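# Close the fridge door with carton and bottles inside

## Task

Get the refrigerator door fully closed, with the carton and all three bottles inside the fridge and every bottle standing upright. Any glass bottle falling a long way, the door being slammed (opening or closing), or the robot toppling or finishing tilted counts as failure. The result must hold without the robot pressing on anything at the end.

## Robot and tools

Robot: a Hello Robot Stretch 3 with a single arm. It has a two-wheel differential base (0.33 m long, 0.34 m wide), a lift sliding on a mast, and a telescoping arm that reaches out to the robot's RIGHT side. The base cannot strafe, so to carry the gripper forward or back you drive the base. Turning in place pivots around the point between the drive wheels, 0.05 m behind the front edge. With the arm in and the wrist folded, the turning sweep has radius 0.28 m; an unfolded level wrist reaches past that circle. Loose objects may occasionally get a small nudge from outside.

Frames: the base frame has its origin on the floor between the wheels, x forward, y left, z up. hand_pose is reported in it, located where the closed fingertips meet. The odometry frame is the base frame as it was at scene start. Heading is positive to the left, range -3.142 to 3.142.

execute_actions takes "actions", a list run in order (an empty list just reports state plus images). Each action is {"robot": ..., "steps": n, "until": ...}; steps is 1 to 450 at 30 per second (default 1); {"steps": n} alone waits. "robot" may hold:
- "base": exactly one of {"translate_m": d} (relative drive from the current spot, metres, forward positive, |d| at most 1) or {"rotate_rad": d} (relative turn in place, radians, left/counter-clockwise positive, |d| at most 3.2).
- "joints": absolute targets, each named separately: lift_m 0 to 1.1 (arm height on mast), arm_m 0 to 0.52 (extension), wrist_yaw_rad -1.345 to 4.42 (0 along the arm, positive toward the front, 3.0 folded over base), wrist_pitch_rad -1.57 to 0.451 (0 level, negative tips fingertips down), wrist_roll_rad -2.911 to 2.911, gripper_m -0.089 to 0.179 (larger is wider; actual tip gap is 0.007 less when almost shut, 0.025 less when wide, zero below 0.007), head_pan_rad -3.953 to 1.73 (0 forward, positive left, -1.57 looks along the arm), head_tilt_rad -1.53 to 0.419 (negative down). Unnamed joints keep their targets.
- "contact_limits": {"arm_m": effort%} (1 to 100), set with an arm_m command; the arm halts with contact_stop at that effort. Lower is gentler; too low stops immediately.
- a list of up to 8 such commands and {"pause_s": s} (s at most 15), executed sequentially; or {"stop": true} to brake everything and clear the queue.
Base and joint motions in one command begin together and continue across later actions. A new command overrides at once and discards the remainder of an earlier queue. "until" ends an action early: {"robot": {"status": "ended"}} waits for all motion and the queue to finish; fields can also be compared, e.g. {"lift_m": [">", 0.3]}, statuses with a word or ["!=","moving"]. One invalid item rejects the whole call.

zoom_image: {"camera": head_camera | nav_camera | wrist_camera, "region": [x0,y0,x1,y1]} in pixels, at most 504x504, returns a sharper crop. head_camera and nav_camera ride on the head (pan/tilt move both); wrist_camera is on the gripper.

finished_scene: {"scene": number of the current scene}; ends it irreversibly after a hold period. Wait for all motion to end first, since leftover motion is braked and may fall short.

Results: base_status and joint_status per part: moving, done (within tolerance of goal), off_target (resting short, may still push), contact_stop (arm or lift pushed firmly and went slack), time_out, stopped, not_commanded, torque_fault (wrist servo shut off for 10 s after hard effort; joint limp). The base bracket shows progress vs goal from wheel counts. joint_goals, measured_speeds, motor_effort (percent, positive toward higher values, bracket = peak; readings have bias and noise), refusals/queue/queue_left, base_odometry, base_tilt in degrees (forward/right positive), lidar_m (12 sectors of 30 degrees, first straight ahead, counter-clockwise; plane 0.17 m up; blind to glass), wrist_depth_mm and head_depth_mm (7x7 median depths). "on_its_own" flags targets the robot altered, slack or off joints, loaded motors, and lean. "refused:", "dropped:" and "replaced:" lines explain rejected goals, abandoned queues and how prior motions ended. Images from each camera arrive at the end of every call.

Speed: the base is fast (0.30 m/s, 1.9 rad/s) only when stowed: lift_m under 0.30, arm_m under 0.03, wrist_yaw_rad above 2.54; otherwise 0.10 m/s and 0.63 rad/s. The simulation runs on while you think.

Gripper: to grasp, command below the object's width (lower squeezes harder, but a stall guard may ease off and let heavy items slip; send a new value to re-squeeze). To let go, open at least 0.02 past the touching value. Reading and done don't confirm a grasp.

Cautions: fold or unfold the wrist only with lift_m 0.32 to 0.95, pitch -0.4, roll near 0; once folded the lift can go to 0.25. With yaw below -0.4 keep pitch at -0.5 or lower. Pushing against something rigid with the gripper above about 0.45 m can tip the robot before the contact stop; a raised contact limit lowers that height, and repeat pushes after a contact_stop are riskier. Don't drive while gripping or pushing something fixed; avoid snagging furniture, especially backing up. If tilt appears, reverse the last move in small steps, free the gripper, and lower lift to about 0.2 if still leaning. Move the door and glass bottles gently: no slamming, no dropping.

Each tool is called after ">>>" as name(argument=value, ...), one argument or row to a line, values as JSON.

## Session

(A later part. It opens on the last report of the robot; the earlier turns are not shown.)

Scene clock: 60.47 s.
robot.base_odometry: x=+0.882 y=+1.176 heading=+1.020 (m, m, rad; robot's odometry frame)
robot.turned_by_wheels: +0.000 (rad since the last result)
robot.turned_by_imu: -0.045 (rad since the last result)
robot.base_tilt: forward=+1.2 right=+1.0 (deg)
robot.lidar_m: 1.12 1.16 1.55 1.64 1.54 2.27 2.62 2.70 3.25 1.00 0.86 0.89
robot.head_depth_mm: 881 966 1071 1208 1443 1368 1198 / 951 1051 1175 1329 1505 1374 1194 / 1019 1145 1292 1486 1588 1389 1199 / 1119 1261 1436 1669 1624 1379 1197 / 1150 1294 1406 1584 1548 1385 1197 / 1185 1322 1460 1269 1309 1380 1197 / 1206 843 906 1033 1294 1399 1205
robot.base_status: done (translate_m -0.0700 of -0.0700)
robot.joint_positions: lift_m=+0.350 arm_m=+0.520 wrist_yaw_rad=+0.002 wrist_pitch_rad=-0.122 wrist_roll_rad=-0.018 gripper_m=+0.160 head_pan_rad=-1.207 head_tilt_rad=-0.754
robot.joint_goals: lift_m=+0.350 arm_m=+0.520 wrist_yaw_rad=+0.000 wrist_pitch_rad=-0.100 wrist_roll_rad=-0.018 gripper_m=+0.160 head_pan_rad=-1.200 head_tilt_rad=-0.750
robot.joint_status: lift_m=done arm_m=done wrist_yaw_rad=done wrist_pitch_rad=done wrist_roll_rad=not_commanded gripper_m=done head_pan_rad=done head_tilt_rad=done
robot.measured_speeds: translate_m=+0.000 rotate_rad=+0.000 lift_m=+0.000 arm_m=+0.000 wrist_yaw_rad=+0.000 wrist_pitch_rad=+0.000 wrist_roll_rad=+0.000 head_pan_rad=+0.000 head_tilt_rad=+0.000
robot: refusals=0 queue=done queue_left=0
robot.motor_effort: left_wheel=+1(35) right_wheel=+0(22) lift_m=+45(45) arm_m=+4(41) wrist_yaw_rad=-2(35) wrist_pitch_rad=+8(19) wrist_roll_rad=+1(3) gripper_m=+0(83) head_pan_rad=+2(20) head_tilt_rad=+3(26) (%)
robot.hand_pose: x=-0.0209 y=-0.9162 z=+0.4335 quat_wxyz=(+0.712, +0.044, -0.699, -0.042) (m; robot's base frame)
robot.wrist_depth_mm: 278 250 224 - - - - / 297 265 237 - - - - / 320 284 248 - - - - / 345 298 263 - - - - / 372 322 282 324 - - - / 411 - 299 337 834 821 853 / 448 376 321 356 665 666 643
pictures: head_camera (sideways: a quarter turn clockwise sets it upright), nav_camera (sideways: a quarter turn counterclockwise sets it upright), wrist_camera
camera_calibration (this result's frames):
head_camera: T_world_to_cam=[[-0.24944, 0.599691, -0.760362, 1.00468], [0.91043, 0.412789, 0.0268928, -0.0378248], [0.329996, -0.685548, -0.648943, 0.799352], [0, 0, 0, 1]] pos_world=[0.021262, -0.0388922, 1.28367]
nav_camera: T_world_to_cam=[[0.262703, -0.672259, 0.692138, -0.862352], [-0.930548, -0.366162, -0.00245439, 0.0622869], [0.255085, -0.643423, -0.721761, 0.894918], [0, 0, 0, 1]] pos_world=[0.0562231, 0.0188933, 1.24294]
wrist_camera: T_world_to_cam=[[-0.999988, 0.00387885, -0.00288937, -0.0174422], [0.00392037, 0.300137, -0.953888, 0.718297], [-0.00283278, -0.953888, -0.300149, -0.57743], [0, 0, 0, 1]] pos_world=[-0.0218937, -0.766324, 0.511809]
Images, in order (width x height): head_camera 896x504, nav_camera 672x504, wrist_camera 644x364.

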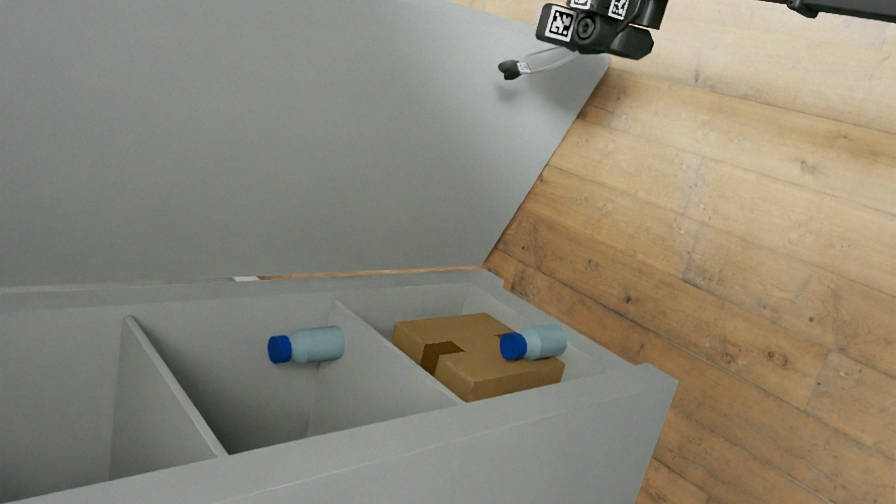

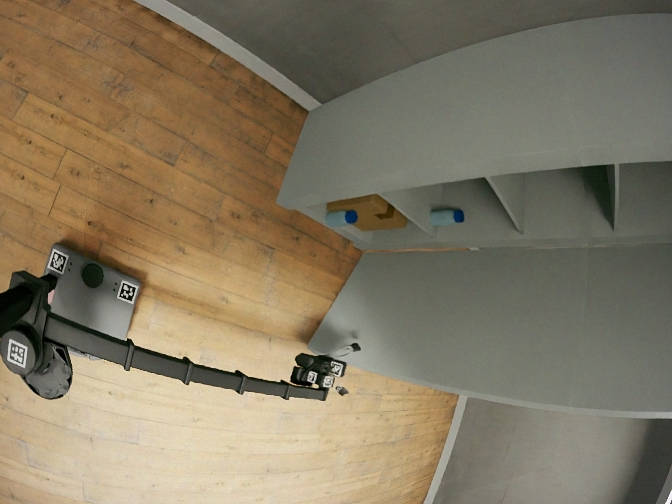

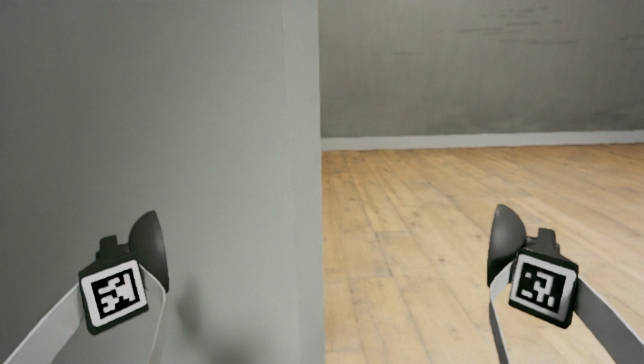

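>>> execute_actions(
  actions=[
    {"robot":[{"base":{"translate_m":0.3},"joints":{"arm_m":0.0}},{"base":{"rotate_rad":1.0},"joints":{"wrist_yaw_rad":1.2}},{"base":{"translate_m":-0.62},"joints":{"head_pan_rad":-1.57,"head_tilt_rad":-0.9,"gripper_m":0.13}},{"joints":{"wrist_yaw_rad":0.45,"lift_m":0.1,"arm_m":0.24}}],"steps":450,"until":{"robot":{"status":"ended"}}},
    {"steps":300,"until":{"robot":{"status":"ended"}}},
  ],
)

Scene clock: 78.50 s.
robot.base_odometry: x=+1.309 y=+0.874 heading=+2.020 (m, m, rad; robot's odometry frame)
robot.turned_by_wheels: +1.000 (rad since the last result)
robot.turned_by_imu: +1.018 (rad since the last result)
robot.base_tilt: forward=+1.2 right=+1.0 (deg)
robot.lidar_m: 1.55 2.16 1.95 2.73 2.60 2.64 2.76 0.48 0.52 0.68 0.62 1.19
robot.head_depth_mm: 787 886 988 1060 1143 1220 1139 / 828 960 1079 1285 1433 1278 1146 / 903 1101 1153 1235 1409 1327 1153 / 912 1253 1229 1134 1296 1287 1143 / 921 774 1226 1054 1282 1289 1149 / 930 721 749 855 1272 1302 1152 / 536 594 725 1438 1500 1309 1159
robot.base_status: done (translate_m -0.6200 of -0.6200)
robot.joint_positions: lift_m=+0.101 arm_m=+0.240 wrist_yaw_rad=+0.452 wrist_pitch_rad=-0.121 wrist_roll_rad=-0.017 gripper_m=+0.130 head_pan_rad=-1.563 head_tilt_rad=-0.888
robot.joint_goals: lift_m=+0.100 arm_m=+0.240 wrist_yaw_rad=+0.450 wrist_pitch_rad=-0.100 wrist_roll_rad=-0.017 gripper_m=+0.130 head_pan_rad=-1.570 head_tilt_rad=-0.900
robot.joint_status: lift_m=done arm_m=done wrist_yaw_rad=done wrist_pitch_rad=done wrist_roll_rad=not_commanded gripper_m=done head_pan_rad=done head_tilt_rad=done
robot.measured_speeds: translate_m=+0.000 rotate_rad=+0.000 lift_m=+0.000 arm_m=+0.000 wrist_yaw_rad=+0.000 wrist_pitch_rad=+0.000 wrist_roll_rad=+0.000 head_pan_rad=+0.000 head_tilt_rad=+0.000
robot: refusals=0 queue=done queue_left=0
robot.motor_effort: left_wheel=-2(12) right_wheel=+2(5) lift_m=+21(46) arm_m=+4(6) wrist_yaw_rad=-2(4) wrist_pitch_rad=+8(8) wrist_roll_rad=+0(0) gripper_m=+0(83) head_pan_rad=-2(20) head_tilt_rad=-7(27) (%)
robot.hand_pose: x=+0.0883 y=-0.6110 z=+0.1844 quat_wxyz=(+0.704, +0.199, -0.672, +0.118) (m; robot's base frame)
robot.wrist_depth_mm: 168 173 444 374 239 249 260 / 176 180 414 403 240 259 273 / 185 188 375 427 210 273 290 / 689 197 345 380 209 287 308 / 561 205 288 301 220 300 291 / 450 - 233 243 253 - 285 / 371 230 240 253 268 316 329
pictures: head_camera (sideways: a quarter turn clockwise sets it upright), nav_camera (sideways: a quarter turn counterclockwise sets it upright), wrist_camera
camera_calibration (this result's frames):
head_camera: T_world_to_cam=[[-0.0255768, 0.744982, -0.666594, 0.881118], [0.997242, 0.0654911, 0.0349291, -0.0488113], [0.0696775, -0.663862, -0.744603, 0.925357], [0, 0, 0, 1]] pos_world=[0.00673632, -0.0389116, 1.27808]
nav_camera: T_world_to_cam=[[0.0126429, -0.807836, 0.589272, -0.726794], [-0.999821, -0.0185055, -0.00391797, 0.0646144], [0.0140698, -0.589117, -0.807925, 1.00843], [0, 0, 0, 1]] pos_world=[0.0596032, 0.00814852, 1.24327]
wrist_camera: T_world_to_cam=[[-0.902361, -0.430972, -0.00295435, -0.184443], [-0.126518, 0.271442, -0.954103, 0.382733], [0.411993, -0.860571, -0.299464, -0.340546], [0, 0, 0, 1]] pos_world=[0.0222916, -0.476443, 0.26264]
Images, in order (width x height): head_camera 896x504, nav_camera 672x504, wrist_camera 644x364.

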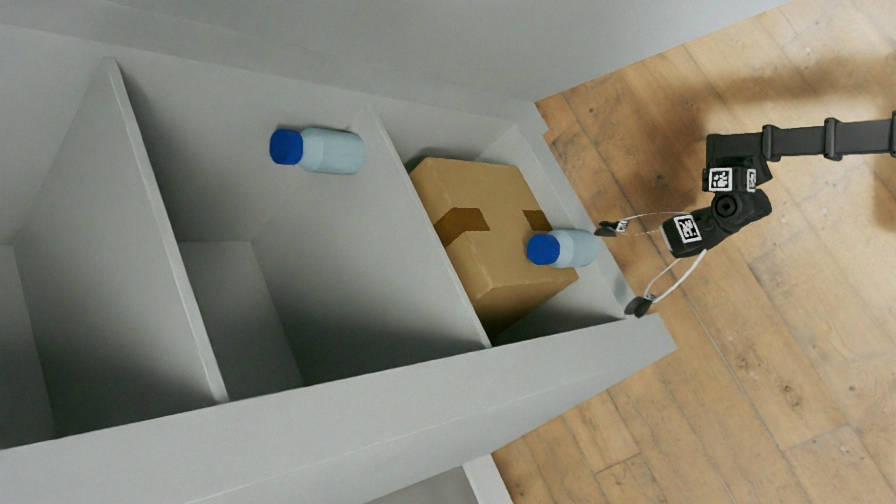

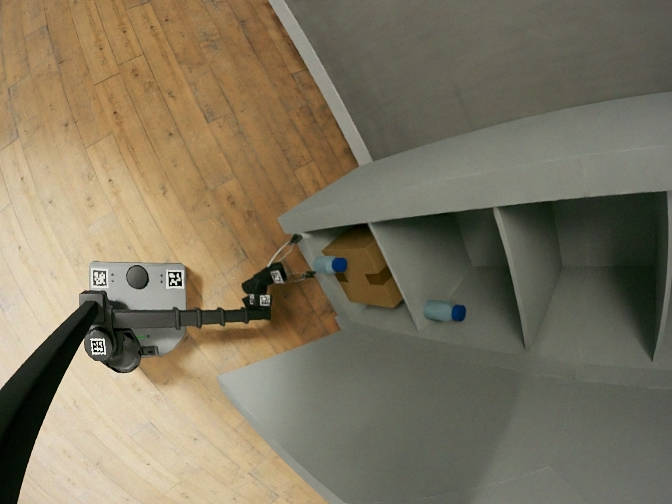

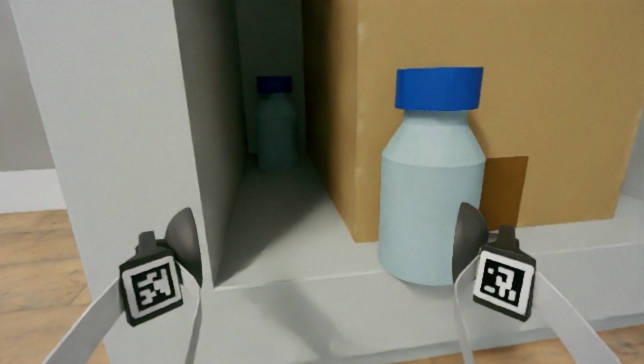

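>>> execute_actions(
  actions=[
    {"robot":[{"base":{"translate_m":-0.06}},{"joints":{"arm_m":0.285}},{"joints":{"arm_m":0.335},"base":{"translate_m":0.024}},{"joints":{"gripper_m":0.0}},{"joints":{"lift_m":0.12}},{"joints":{"arm_m":0.27}}],"steps":450,"until":{"robot":{"status":"ended"}}},
  ],
)

Scene clock: 87.10 s.
robot.base_odometry: x=+1.324 y=+0.841 heading=+2.020 (m, m, rad; robot's odometry frame)
robot.turned_by_wheels: +0.000 (rad since the last result)
robot.turned_by_imu: +0.002 (rad since the last result)
robot.base_tilt: forward=+1.2 right=+1.0 (deg)
robot.lidar_m: 1.58 2.19 1.97 2.71 2.58 2.63 2.74 0.45 0.48 0.62 0.64 1.21
robot.head_depth_mm: 769 847 909 971 1050 1134 1123 / 813 928 1077 1238 1395 1280 1154 / 868 1055 1132 1311 1413 1335 1146 / 913 1219 1227 1174 1312 1271 1152 / 923 775 1228 1081 1307 1295 1151 / 928 751 1207 916 1105 1297 1151 / 891 630 705 1044 1481 1307 1153
robot.base_status: done (translate_m +0.0240 of +0.0240)
robot.joint_positions: lift_m=+0.119 arm_m=+0.270 wrist_yaw_rad=+0.448 wrist_pitch_rad=-0.167 wrist_roll_rad=-0.017 gripper_m=+0.010 head_pan_rad=-1.563 head_tilt_rad=-0.888
robot.joint_goals: lift_m=+0.120 arm_m=+0.270 wrist_yaw_rad=+0.450 wrist_pitch_rad=-0.100 wrist_roll_rad=-0.017 gripper_m=+0.009 head_pan_rad=-1.570 head_tilt_rad=-0.900
robot.joint_status: lift_m=done arm_m=done wrist_yaw_rad=done wrist_pitch_rad=done wrist_roll_rad=not_commanded gripper_m=done head_pan_rad=done head_tilt_rad=done
robot.measured_speeds: translate_m=+0.000 rotate_rad=+0.000 lift_m=+0.000 arm_m=+0.000 wrist_yaw_rad=+0.000 wrist_pitch_rad=+0.000 wrist_roll_rad=+0.000 head_pan_rad=+0.000 head_tilt_rad=+0.000
robot: refusals=0 queue=done queue_left=0
robot.on_its_own: gripper_m is held at +0.009, not at your +0.000, by its stall guard, which is not easing now
robot.motor_effort: left_wheel=-4(10) right_wheel=+3(7) lift_m=+59(61) arm_m=-3(4) wrist_yaw_rad=+2(4) wrist_pitch_rad=+25(26) wrist_roll_rad=+0(0) gripper_m=-20(97) head_pan_rad=-2(2) head_tilt_rad=-7(8) (%)
robot.hand_pose: x=+0.0862 y=-0.6394 z=+0.1918 quat_wxyz=(+0.706, +0.213, -0.668, +0.101) (m; robot's base frame)
robot.wrist_depth_mm: 164 250 553 222 231 242 254 / 170 245 498 130 244 257 270 / 177 234 482 139 258 270 321 / 188 230 402 138 272 288 335 / 197 223 304 138 214 298 292 / 209 218 165 145 162 275 289 / 222 231 243 154 274 331 336
pictures: head_camera (sideways: a quarter turn clockwise sets it upright), nav_camera (sideways: a quarter turn counterclockwise sets it upright), wrist_camera
camera_calibration (this result's frames):
head_camera: T_world_to_cam=[[-0.025402, 0.745011, -0.666569, 0.881084], [0.997257, 0.0652558, 0.034931, -0.0488139], [0.0695214, -0.663853, -0.744625, 0.925386], [0, 0, 0, 1]] pos_world=[0.00672718, -0.038911, 1.27807]
nav_camera: T_world_to_cam=[[0.0124534, -0.807859, 0.589245, -0.726758], [-0.999825, -0.0182706, -0.00391833, 0.0646149], [0.0139313, -0.589093, -0.807945, 1.00846], [0, 0, 0, 1]] pos_world=[0.0596051, 0.0081379, 1.24327]
wrist_camera: T_world_to_cam=[[-0.904234, -0.427028, -0.0029944, -0.195914], [-0.143832, 0.311153, -0.939413, 0.421259], [0.402087, -0.849018, -0.342775, -0.345366], [0, 0, 0, 1]] pos_world=[0.0223063, -0.507959, 0.276766]
Images, in order (width x height): head_camera 896x504, nav_camera 672x504, wrist_camera 644x364.

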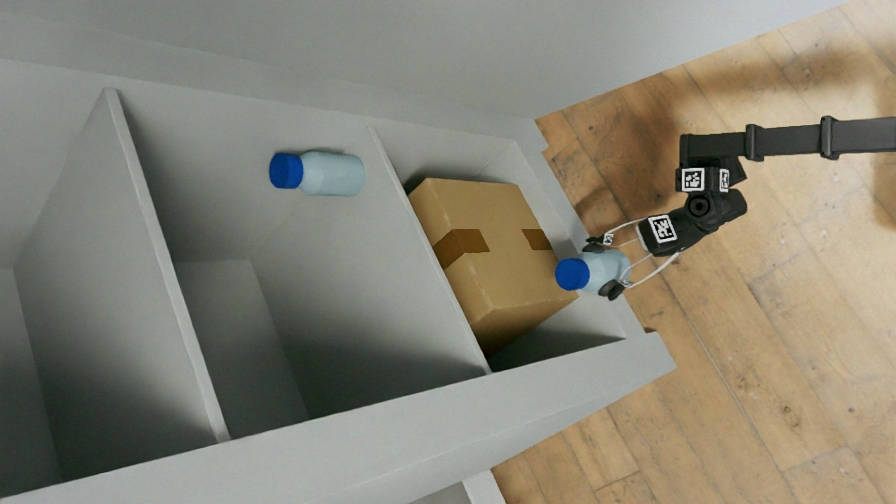

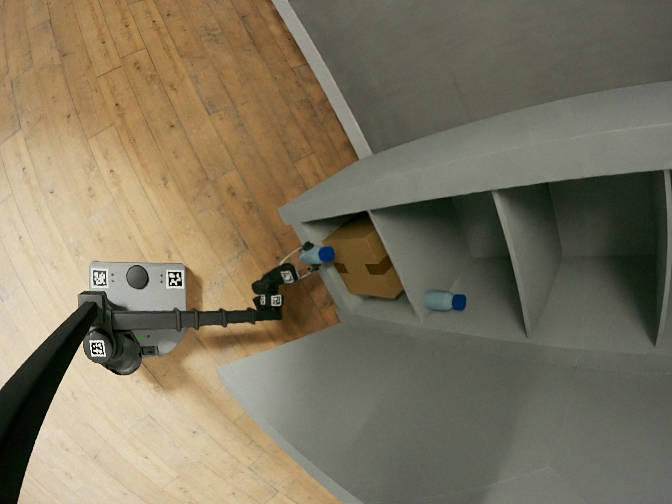

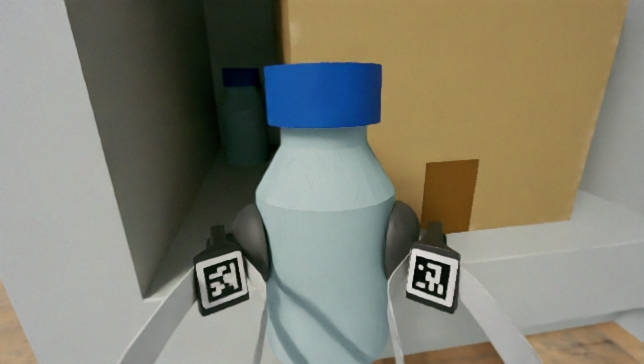

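>>> execute_actions(
  actions=[
    {"robot":[{"joints":{"lift_m":0.54}},{"joints":{"arm_m":0.34}},{"joints":{"arm_m":0.44},"base":{"translate_m":0.06}}],"steps":450,"until":{"robot":{"status":"ended"}}},
  ],
)

Scene clock: 95.13 s.
robot.base_odometry: x=+1.298 y=+0.895 heading=+2.020 (m, m, rad; robot's odometry frame)
robot.turned_by_wheels: +0.000 (rad since the last result)
robot.turned_by_imu: +0.002 (rad since the last result)
robot.base_tilt: forward=+1.2 right=+1.1 (deg)
robot.lidar_m: 1.54 2.14 1.94 2.74 2.61 2.66 2.79 0.50 0.55 0.63 0.61 1.18
robot.head_depth_mm: 797 905 1014 1123 1203 1235 1133 / 854 989 1092 1280 1418 1285 1137 / 908 1138 1197 1290 1389 1293 1144 / 914 1237 1226 1135 1311 1289 1152 / 923 747 1227 1033 1203 1289 1148 / 881 633 712 855 1403 1294 1152 / 516 592 845 1490 1489 1300 1159
robot.base_status: done (translate_m +0.0600 of +0.0600)
robot.joint_positions: lift_m=+0.539 arm_m=+0.440 wrist_yaw_rad=+0.449 wrist_pitch_rad=-0.168 wrist_roll_rad=-0.017 gripper_m=+0.010 head_pan_rad=-1.563 head_tilt_rad=-0.889
robot.joint_goals: lift_m=+0.540 arm_m=+0.440 wrist_yaw_rad=+0.450 wrist_pitch_rad=-0.100 wrist_roll_rad=-0.017 gripper_m=+0.009 head_pan_rad=-1.570 head_tilt_rad=-0.900
robot.joint_status: lift_m=done arm_m=done wrist_yaw_rad=done wrist_pitch_rad=done wrist_roll_rad=not_commanded gripper_m=done head_pan_rad=done head_tilt_rad=done
robot.measured_speeds: translate_m=+0.000 rotate_rad=+0.000 lift_m=+0.000 arm_m=+0.000 wrist_yaw_rad=+0.000 wrist_pitch_rad=+0.000 wrist_roll_rad=+0.000 head_pan_rad=+0.000 head_tilt_rad=+0.000
robot: refusals=0 queue=done queue_left=0
robot.on_its_own: gripper_m is held at +0.009, not at your +0.000, by its stall guard, which is not easing now
robot.motor_effort: left_wheel=-3(5) right_wheel=+2(5) lift_m=+60(60) arm_m=+4(7) wrist_yaw_rad=+1(2) wrist_pitch_rad=+26(26) wrist_roll_rad=+1(1) gripper_m=-20(19) head_pan_rad=-2(2) head_tilt_rad=-8(7) (%)
robot.hand_pose: x=+0.0864 y=-0.8087 z=+0.6114 quat_wxyz=(+0.706, +0.214, -0.667, +0.100) (m; robot's base frame)
robot.wrist_depth_mm: 225 372 405 424 439 426 311 / 223 358 420 129 457 437 314 / 219 349 455 140 488 439 316 / 213 340 465 138 483 432 322 / 211 330 367 137 244 357 316 / 212 273 164 145 163 277 272 / 209 233 231 153 221 227 224
pictures: head_camera (sideways: a quarter turn clockwise sets it upright), nav_camera (sideways: a quarter turn counterclockwise sets it upright), wrist_camera
camera_calibration (this result's frames):
head_camera: T_world_to_cam=[[-0.0253844, 0.7451, -0.666469, 0.880954], [0.997259, 0.0652266, 0.0349387, -0.048824], [0.0695044, -0.663755, -0.744714, 0.925502], [0, 0, 0, 1]] pos_world=[0.0067262, -0.0389078, 1.27807]
nav_camera: T_world_to_cam=[[0.0124341, -0.807938, 0.589137, -0.726617], [-0.999826, -0.0182455, -0.00391976, 0.0646167], [0.013916, -0.588985, -0.808024, 1.00856], [0, 0, 0, 1]] pos_world=[0.0596052, 0.00814445, 1.24327]
wrist_camera: T_world_to_cam=[[-0.903767, -0.428014, -0.00298404, -0.26763], [-0.144825, 0.31235, -0.938863, 0.868866], [0.402779, -0.848081, -0.344279, -0.343768], [0, 0, 0, 1]] pos_world=[0.0224209, -0.677482, 0.696596]
Images, in order (width x height): head_camera 896x504, nav_camera 672x504, wrist_camera 644x364.

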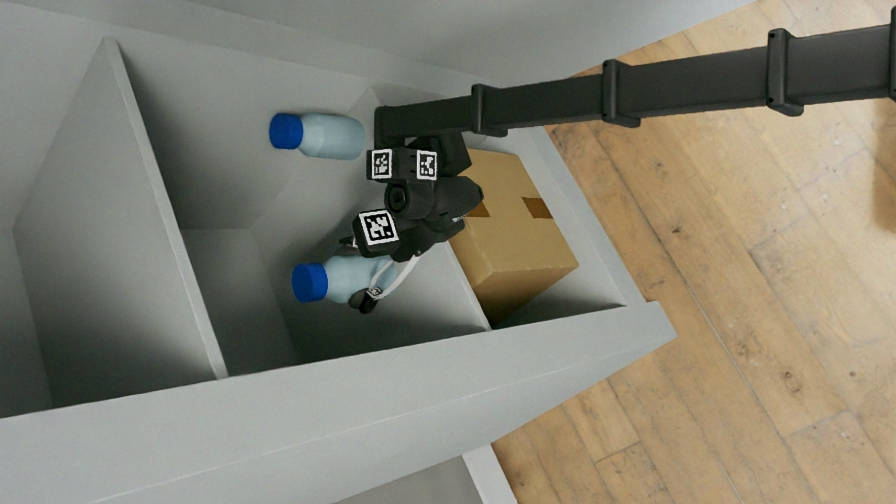

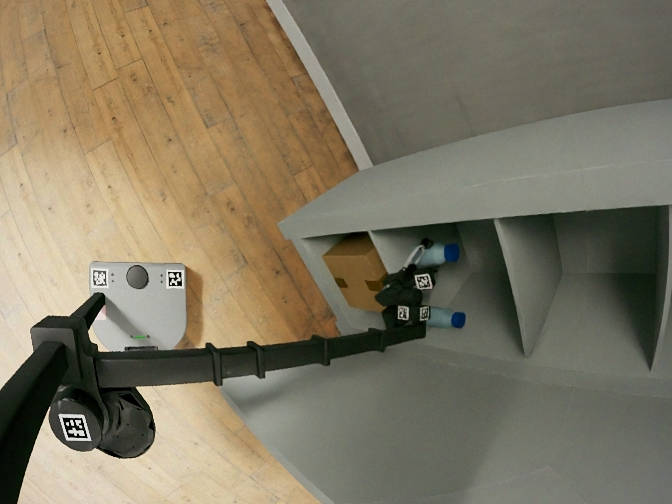

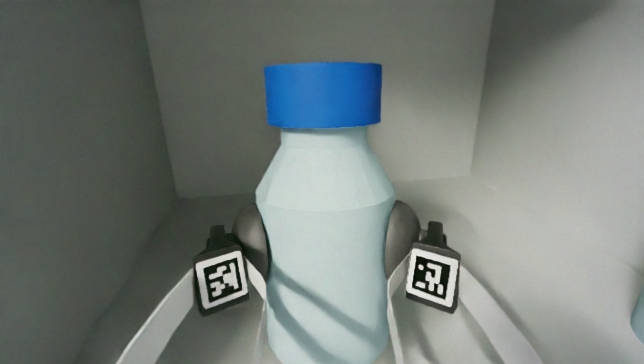

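>>> execute_actions(
  actions=[
    {"robot":{"joints":{"lift_m":0.508}},"steps":100,"until":{"robot":{"status":"ended"}}},
    {"robot":[{"joints":{"gripper_m":0.12}},{"joints":{"arm_m":0.34},"base":{"translate_m":-0.05}},{"joints":{"arm_m":0.0},"base":{"translate_m":-0.04}},{"joints":{"wrist_yaw_rad":1.6,"gripper_m":0.0,"lift_m":0.3},"base":{"rotate_rad":-0.15}},{"base":{"translate_m":-0.7},"joints":{"head_pan_rad":-0.9}}],"steps":450,"until":{"robot":{"status":"ended"}}},
    {"steps":300,"until":{"robot":{"status":"ended"}}},
  ],
)

Scene clock: 114.13 s.
robot.base_odometry: x=+1.544 y=+0.145 heading=+1.870 (m, m, rad; robot's odometry frame)
robot.turned_by_wheels: -0.150 (rad since the last result)
robot.turned_by_imu: -0.153 (rad since the last result)
robot.base_tilt: forward=+1.2 right=+1.0 (deg)
robot.lidar_m: 1.99 2.72 2.31 2.34 2.08 2.08 2.32 2.03 2.04 1.91 0.54 0.51
robot.head_depth_mm: 1552 1811 1982 1696 1473 1279 1136 / 1553 1803 1991 1696 1463 1286 1142 / 817 978 1214 1602 1471 1290 1160 / 521 584 686 900 1098 1253 1150 / 457 518 601 725 1054 1273 1136 / 445 538 1437 1627 1490 1300 1151 / 1222 1387 1360 1661 1485 1303 1153
robot.base_status: done (translate_m -0.7000 of -0.7000)
robot.joint_positions: lift_m=+0.301 arm_m=+0.003 wrist_yaw_rad=+1.597 wrist_pitch_rad=-0.121 wrist_roll_rad=-0.017 gripper_m=+0.000 head_pan_rad=-0.907 head_tilt_rad=-0.889
robot.joint_goals: lift_m=+0.300 arm_m=+0.000 wrist_yaw_rad=+1.600 wrist_pitch_rad=-0.100 wrist_roll_rad=-0.017 gripper_m=+0.000 head_pan_rad=-0.900 head_tilt_rad=-0.900
robot.joint_status: lift_m=done arm_m=done wrist_yaw_rad=done wrist_pitch_rad=done wrist_roll_rad=not_commanded gripper_m=done head_pan_rad=done head_tilt_rad=done
robot.measured_speeds: translate_m=+0.000 rotate_rad=+0.000 lift_m=+0.000 arm_m=+0.000 wrist_yaw_rad=+0.000 wrist_pitch_rad=+0.000 wrist_roll_rad=+0.000 head_pan_rad=+0.000 head_tilt_rad=+0.000
robot: refusals=0 queue=done queue_left=0
robot.motor_effort: left_wheel=+4(9) right_wheel=-2(4) lift_m=+20(59) arm_m=-3(2) wrist_yaw_rad=+3(0) wrist_pitch_rad=+8(26) wrist_roll_rad=+1(0) gripper_m=-2(82) head_pan_rad=+2(27) head_tilt_rad=-7(7) (%)
robot.hand_pose: x=+0.2300 y=-0.1414 z=+0.3844 quat_wxyz=(+0.527, +0.531, -0.457, +0.480) (m; robot's base frame)
robot.wrist_depth_mm: - - - - - 879 271 / - - - - - 893 286 / - - - - - 344 298 / - - - - - 354 321 / - - - - - 355 344 / 778 783 801 - 772 368 379 / 615 613 619 610 610 371 414
pictures: head_camera (sideways: a quarter turn clockwise sets it upright), nav_camera (sideways: a quarter turn counterclockwise sets it upright), wrist_camera
camera_calibration (this result's frames):
head_camera: T_world_to_cam=[[-0.474822, 0.574911, -0.666349, 0.883539], [0.750295, 0.660179, 0.034948, -0.0473296], [0.460001, -0.483364, -0.744821, 0.923259], [0, 0, 0, 1]] pos_world=[0.0303345, -0.0304401, 1.27806]
nav_camera: T_world_to_cam=[[0.502897, -0.632587, 0.589006, -0.729439], [-0.780993, -0.624528, -0.00392148, 0.0632841], [0.370332, -0.458037, -0.808119, 1.00651], [0, 0, 0, 1]] pos_world=[0.0435148, 0.0391077, 1.24327]
wrist_camera: T_world_to_cam=[[0.0199849, -0.999795, -0.00329805, -0.146097], [-0.299431, -0.00283797, -0.954114, 0.465019], [0.953909, 0.0200554, -0.299426, 0.0649684], [0, 0, 0, 1]] pos_world=[0.0801871, -0.14605, 0.462653]
Images, in order (width x height): head_camera 896x504, nav_camera 672x504, wrist_camera 644x364.

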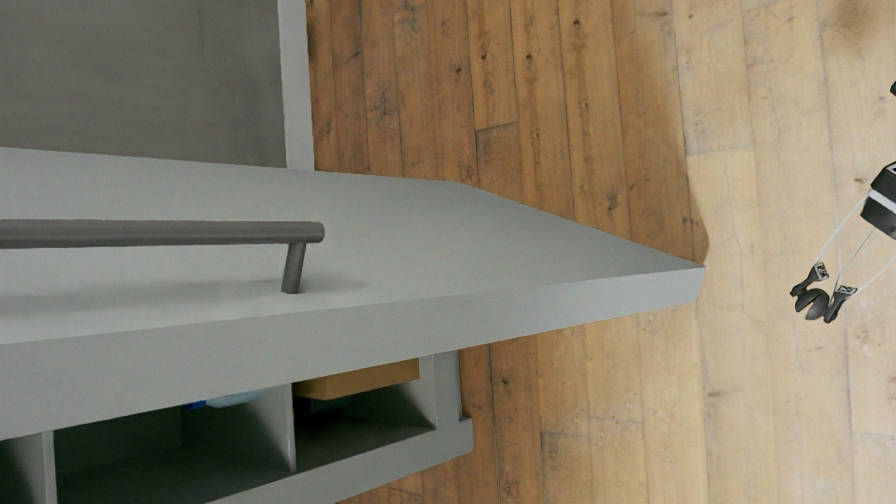

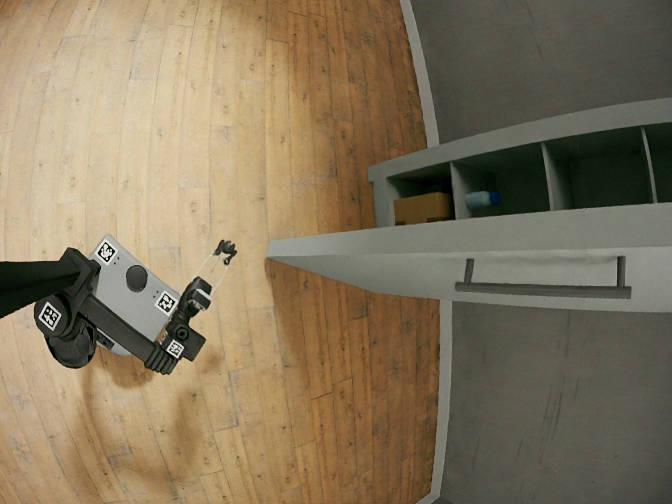

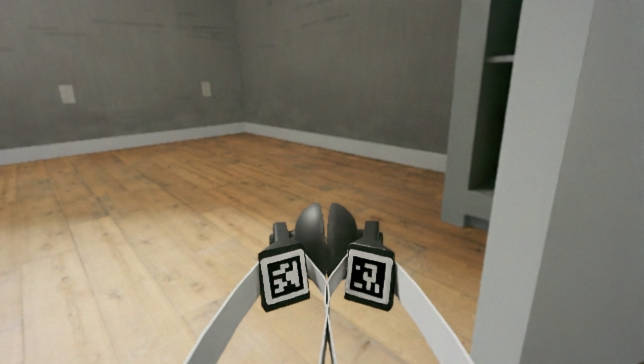

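>>> execute_actions(
  actions=[
    {"robot":[{"joints":{"arm_m":0.3,"wrist_yaw_rad":1.35}},{"base":{"translate_m":0.66}}],"steps":450,"until":{"robot":{"status":"ended"}}},
    {"steps":100},
  ],
)

Scene clock: 128.67 s.
robot.base_odometry: x=+1.349 y=+0.776 heading=+1.870 (m, m, rad; robot's odometry frame)
robot.turned_by_wheels: +0.000 (rad since the last result)
robot.turned_by_imu: +0.006 (rad since the last result)
robot.base_tilt: forward=+1.2 right=+1.0 (deg)
robot.lidar_m: 1.46 2.24 2.00 2.66 2.53 2.54 2.86 2.52 2.34 0.69 0.61 1.23
robot.head_depth_mm: 532 616 725 882 1127 1240 1142 / 530 610 717 873 1074 1276 1132 / 507 580 712 867 1099 1291 1145 / 709 899 1226 1610 1422 1288 1145 / 1108 1272 1494 1694 1478 1297 1149 / 1099 1265 1482 1694 1479 1301 1151 / 1088 1251 1473 1663 1487 1301 1158
robot.base_status: done (translate_m +0.6600 of +0.6600)
robot.joint_positions: lift_m=+0.301 arm_m=+0.300 wrist_yaw_rad=+1.347 wrist_pitch_rad=-0.123 wrist_roll_rad=-0.017 gripper_m=+0.000 head_pan_rad=-0.907 head_tilt_rad=-0.889
robot.joint_goals: lift_m=+0.300 arm_m=+0.300 wrist_yaw_rad=+1.350 wrist_pitch_rad=-0.100 wrist_roll_rad=-0.017 gripper_m=+0.000 head_pan_rad=-0.900 head_tilt_rad=-0.900
robot.joint_status: lift_m=done arm_m=done wrist_yaw_rad=done wrist_pitch_rad=done wrist_roll_rad=not_commanded gripper_m=done head_pan_rad=done head_tilt_rad=done
robot.measured_speeds: translate_m=+0.000 rotate_rad=+0.000 lift_m=+0.000 arm_m=+0.000 wrist_yaw_rad=+0.000 wrist_pitch_rad=+0.000 wrist_roll_rad=+0.000 head_pan_rad=+0.000 head_tilt_rad=+0.000
robot: refusals=0 queue=done queue_left=0
robot.motor_effort: left_wheel=+3(12) right_wheel=-1(19) lift_m=+21(21) arm_m=+3(4) wrist_yaw_rad=+3(17) wrist_pitch_rad=+9(12) wrist_roll_rad=+1(0) gripper_m=-2(3) head_pan_rad=+2(3) head_tilt_rad=-7(7) (%)
robot.hand_pose: x=+0.2237 y=-0.5006 z=+0.3840 quat_wxyz=(+0.584, +0.471, -0.519, +0.410) (m; robot's base frame)
robot.wrist_depth_mm: - - - 230 197 171 152 / - - - 240 204 176 157 / - - - 254 214 184 162 / - - - 269 223 191 167 / - - - - 231 199 173 / 787 784 760 - 233 207 179 / 623 625 586 317 269 214 186
pictures: head_camera (sideways: a quarter turn clockwise sets it upright), nav_camera (sideways: a quarter turn counterclockwise sets it upright), wrist_camera
camera_calibration (this result's frames):
head_camera: T_world_to_cam=[[-0.474874, 0.574939, -0.666288, 0.883461], [0.750276, 0.6602, 0.0349527, -0.0473355], [0.45998, -0.483302, -0.744874, 0.92333], [0, 0, 0, 1]] pos_world=[0.0303343, -0.0304379, 1.27806]
nav_camera: T_world_to_cam=[[0.502946, -0.632609, 0.588941, -0.729354], [-0.780973, -0.624552, -0.00392234, 0.0632851], [0.370306, -0.457974, -0.808167, 1.00657], [0, 0, 0, 1]] pos_world=[0.0435106, 0.0391127, 1.24327]
wrist_camera: T_world_to_cam=[[-0.228007, -0.973654, -0.00328657, -0.436528], [-0.292394, 0.0716907, -0.953607, 0.497249], [0.928719, -0.216468, -0.301037, -0.0341062], [0, 0, 0, 1]] pos_world=[0.0775367, -0.468058, 0.462479]
Images, in order (width x height): head_camera 896x504, nav_camera 672x504, wrist_camera 644x364.

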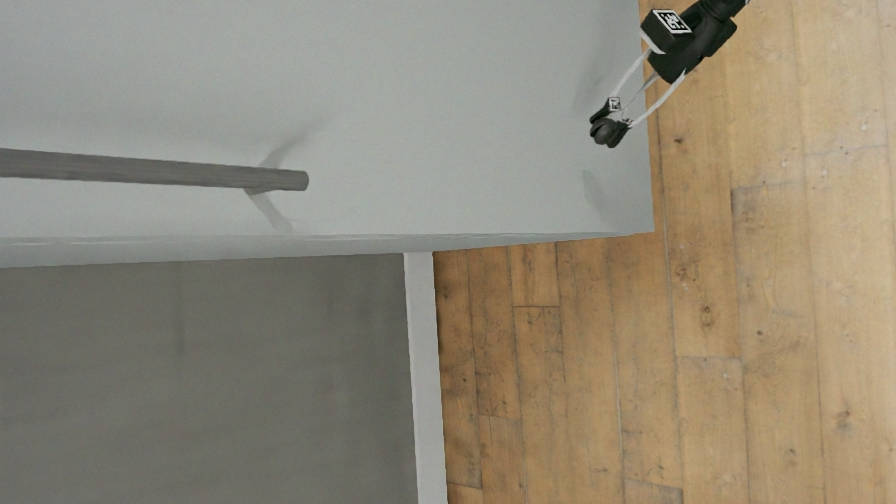

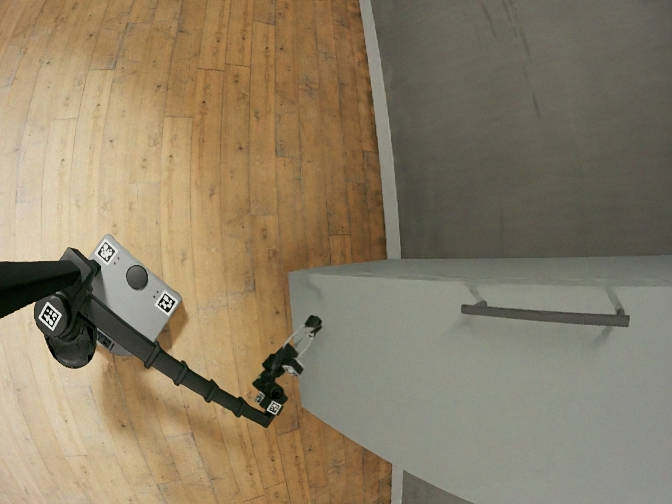

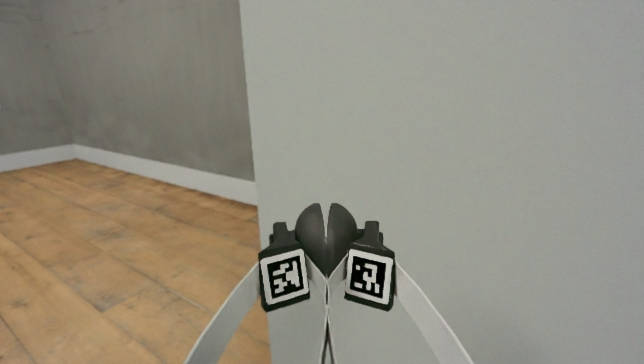

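>>> finished_scene(
  scene=2,
)

The scene is finished: the task was done.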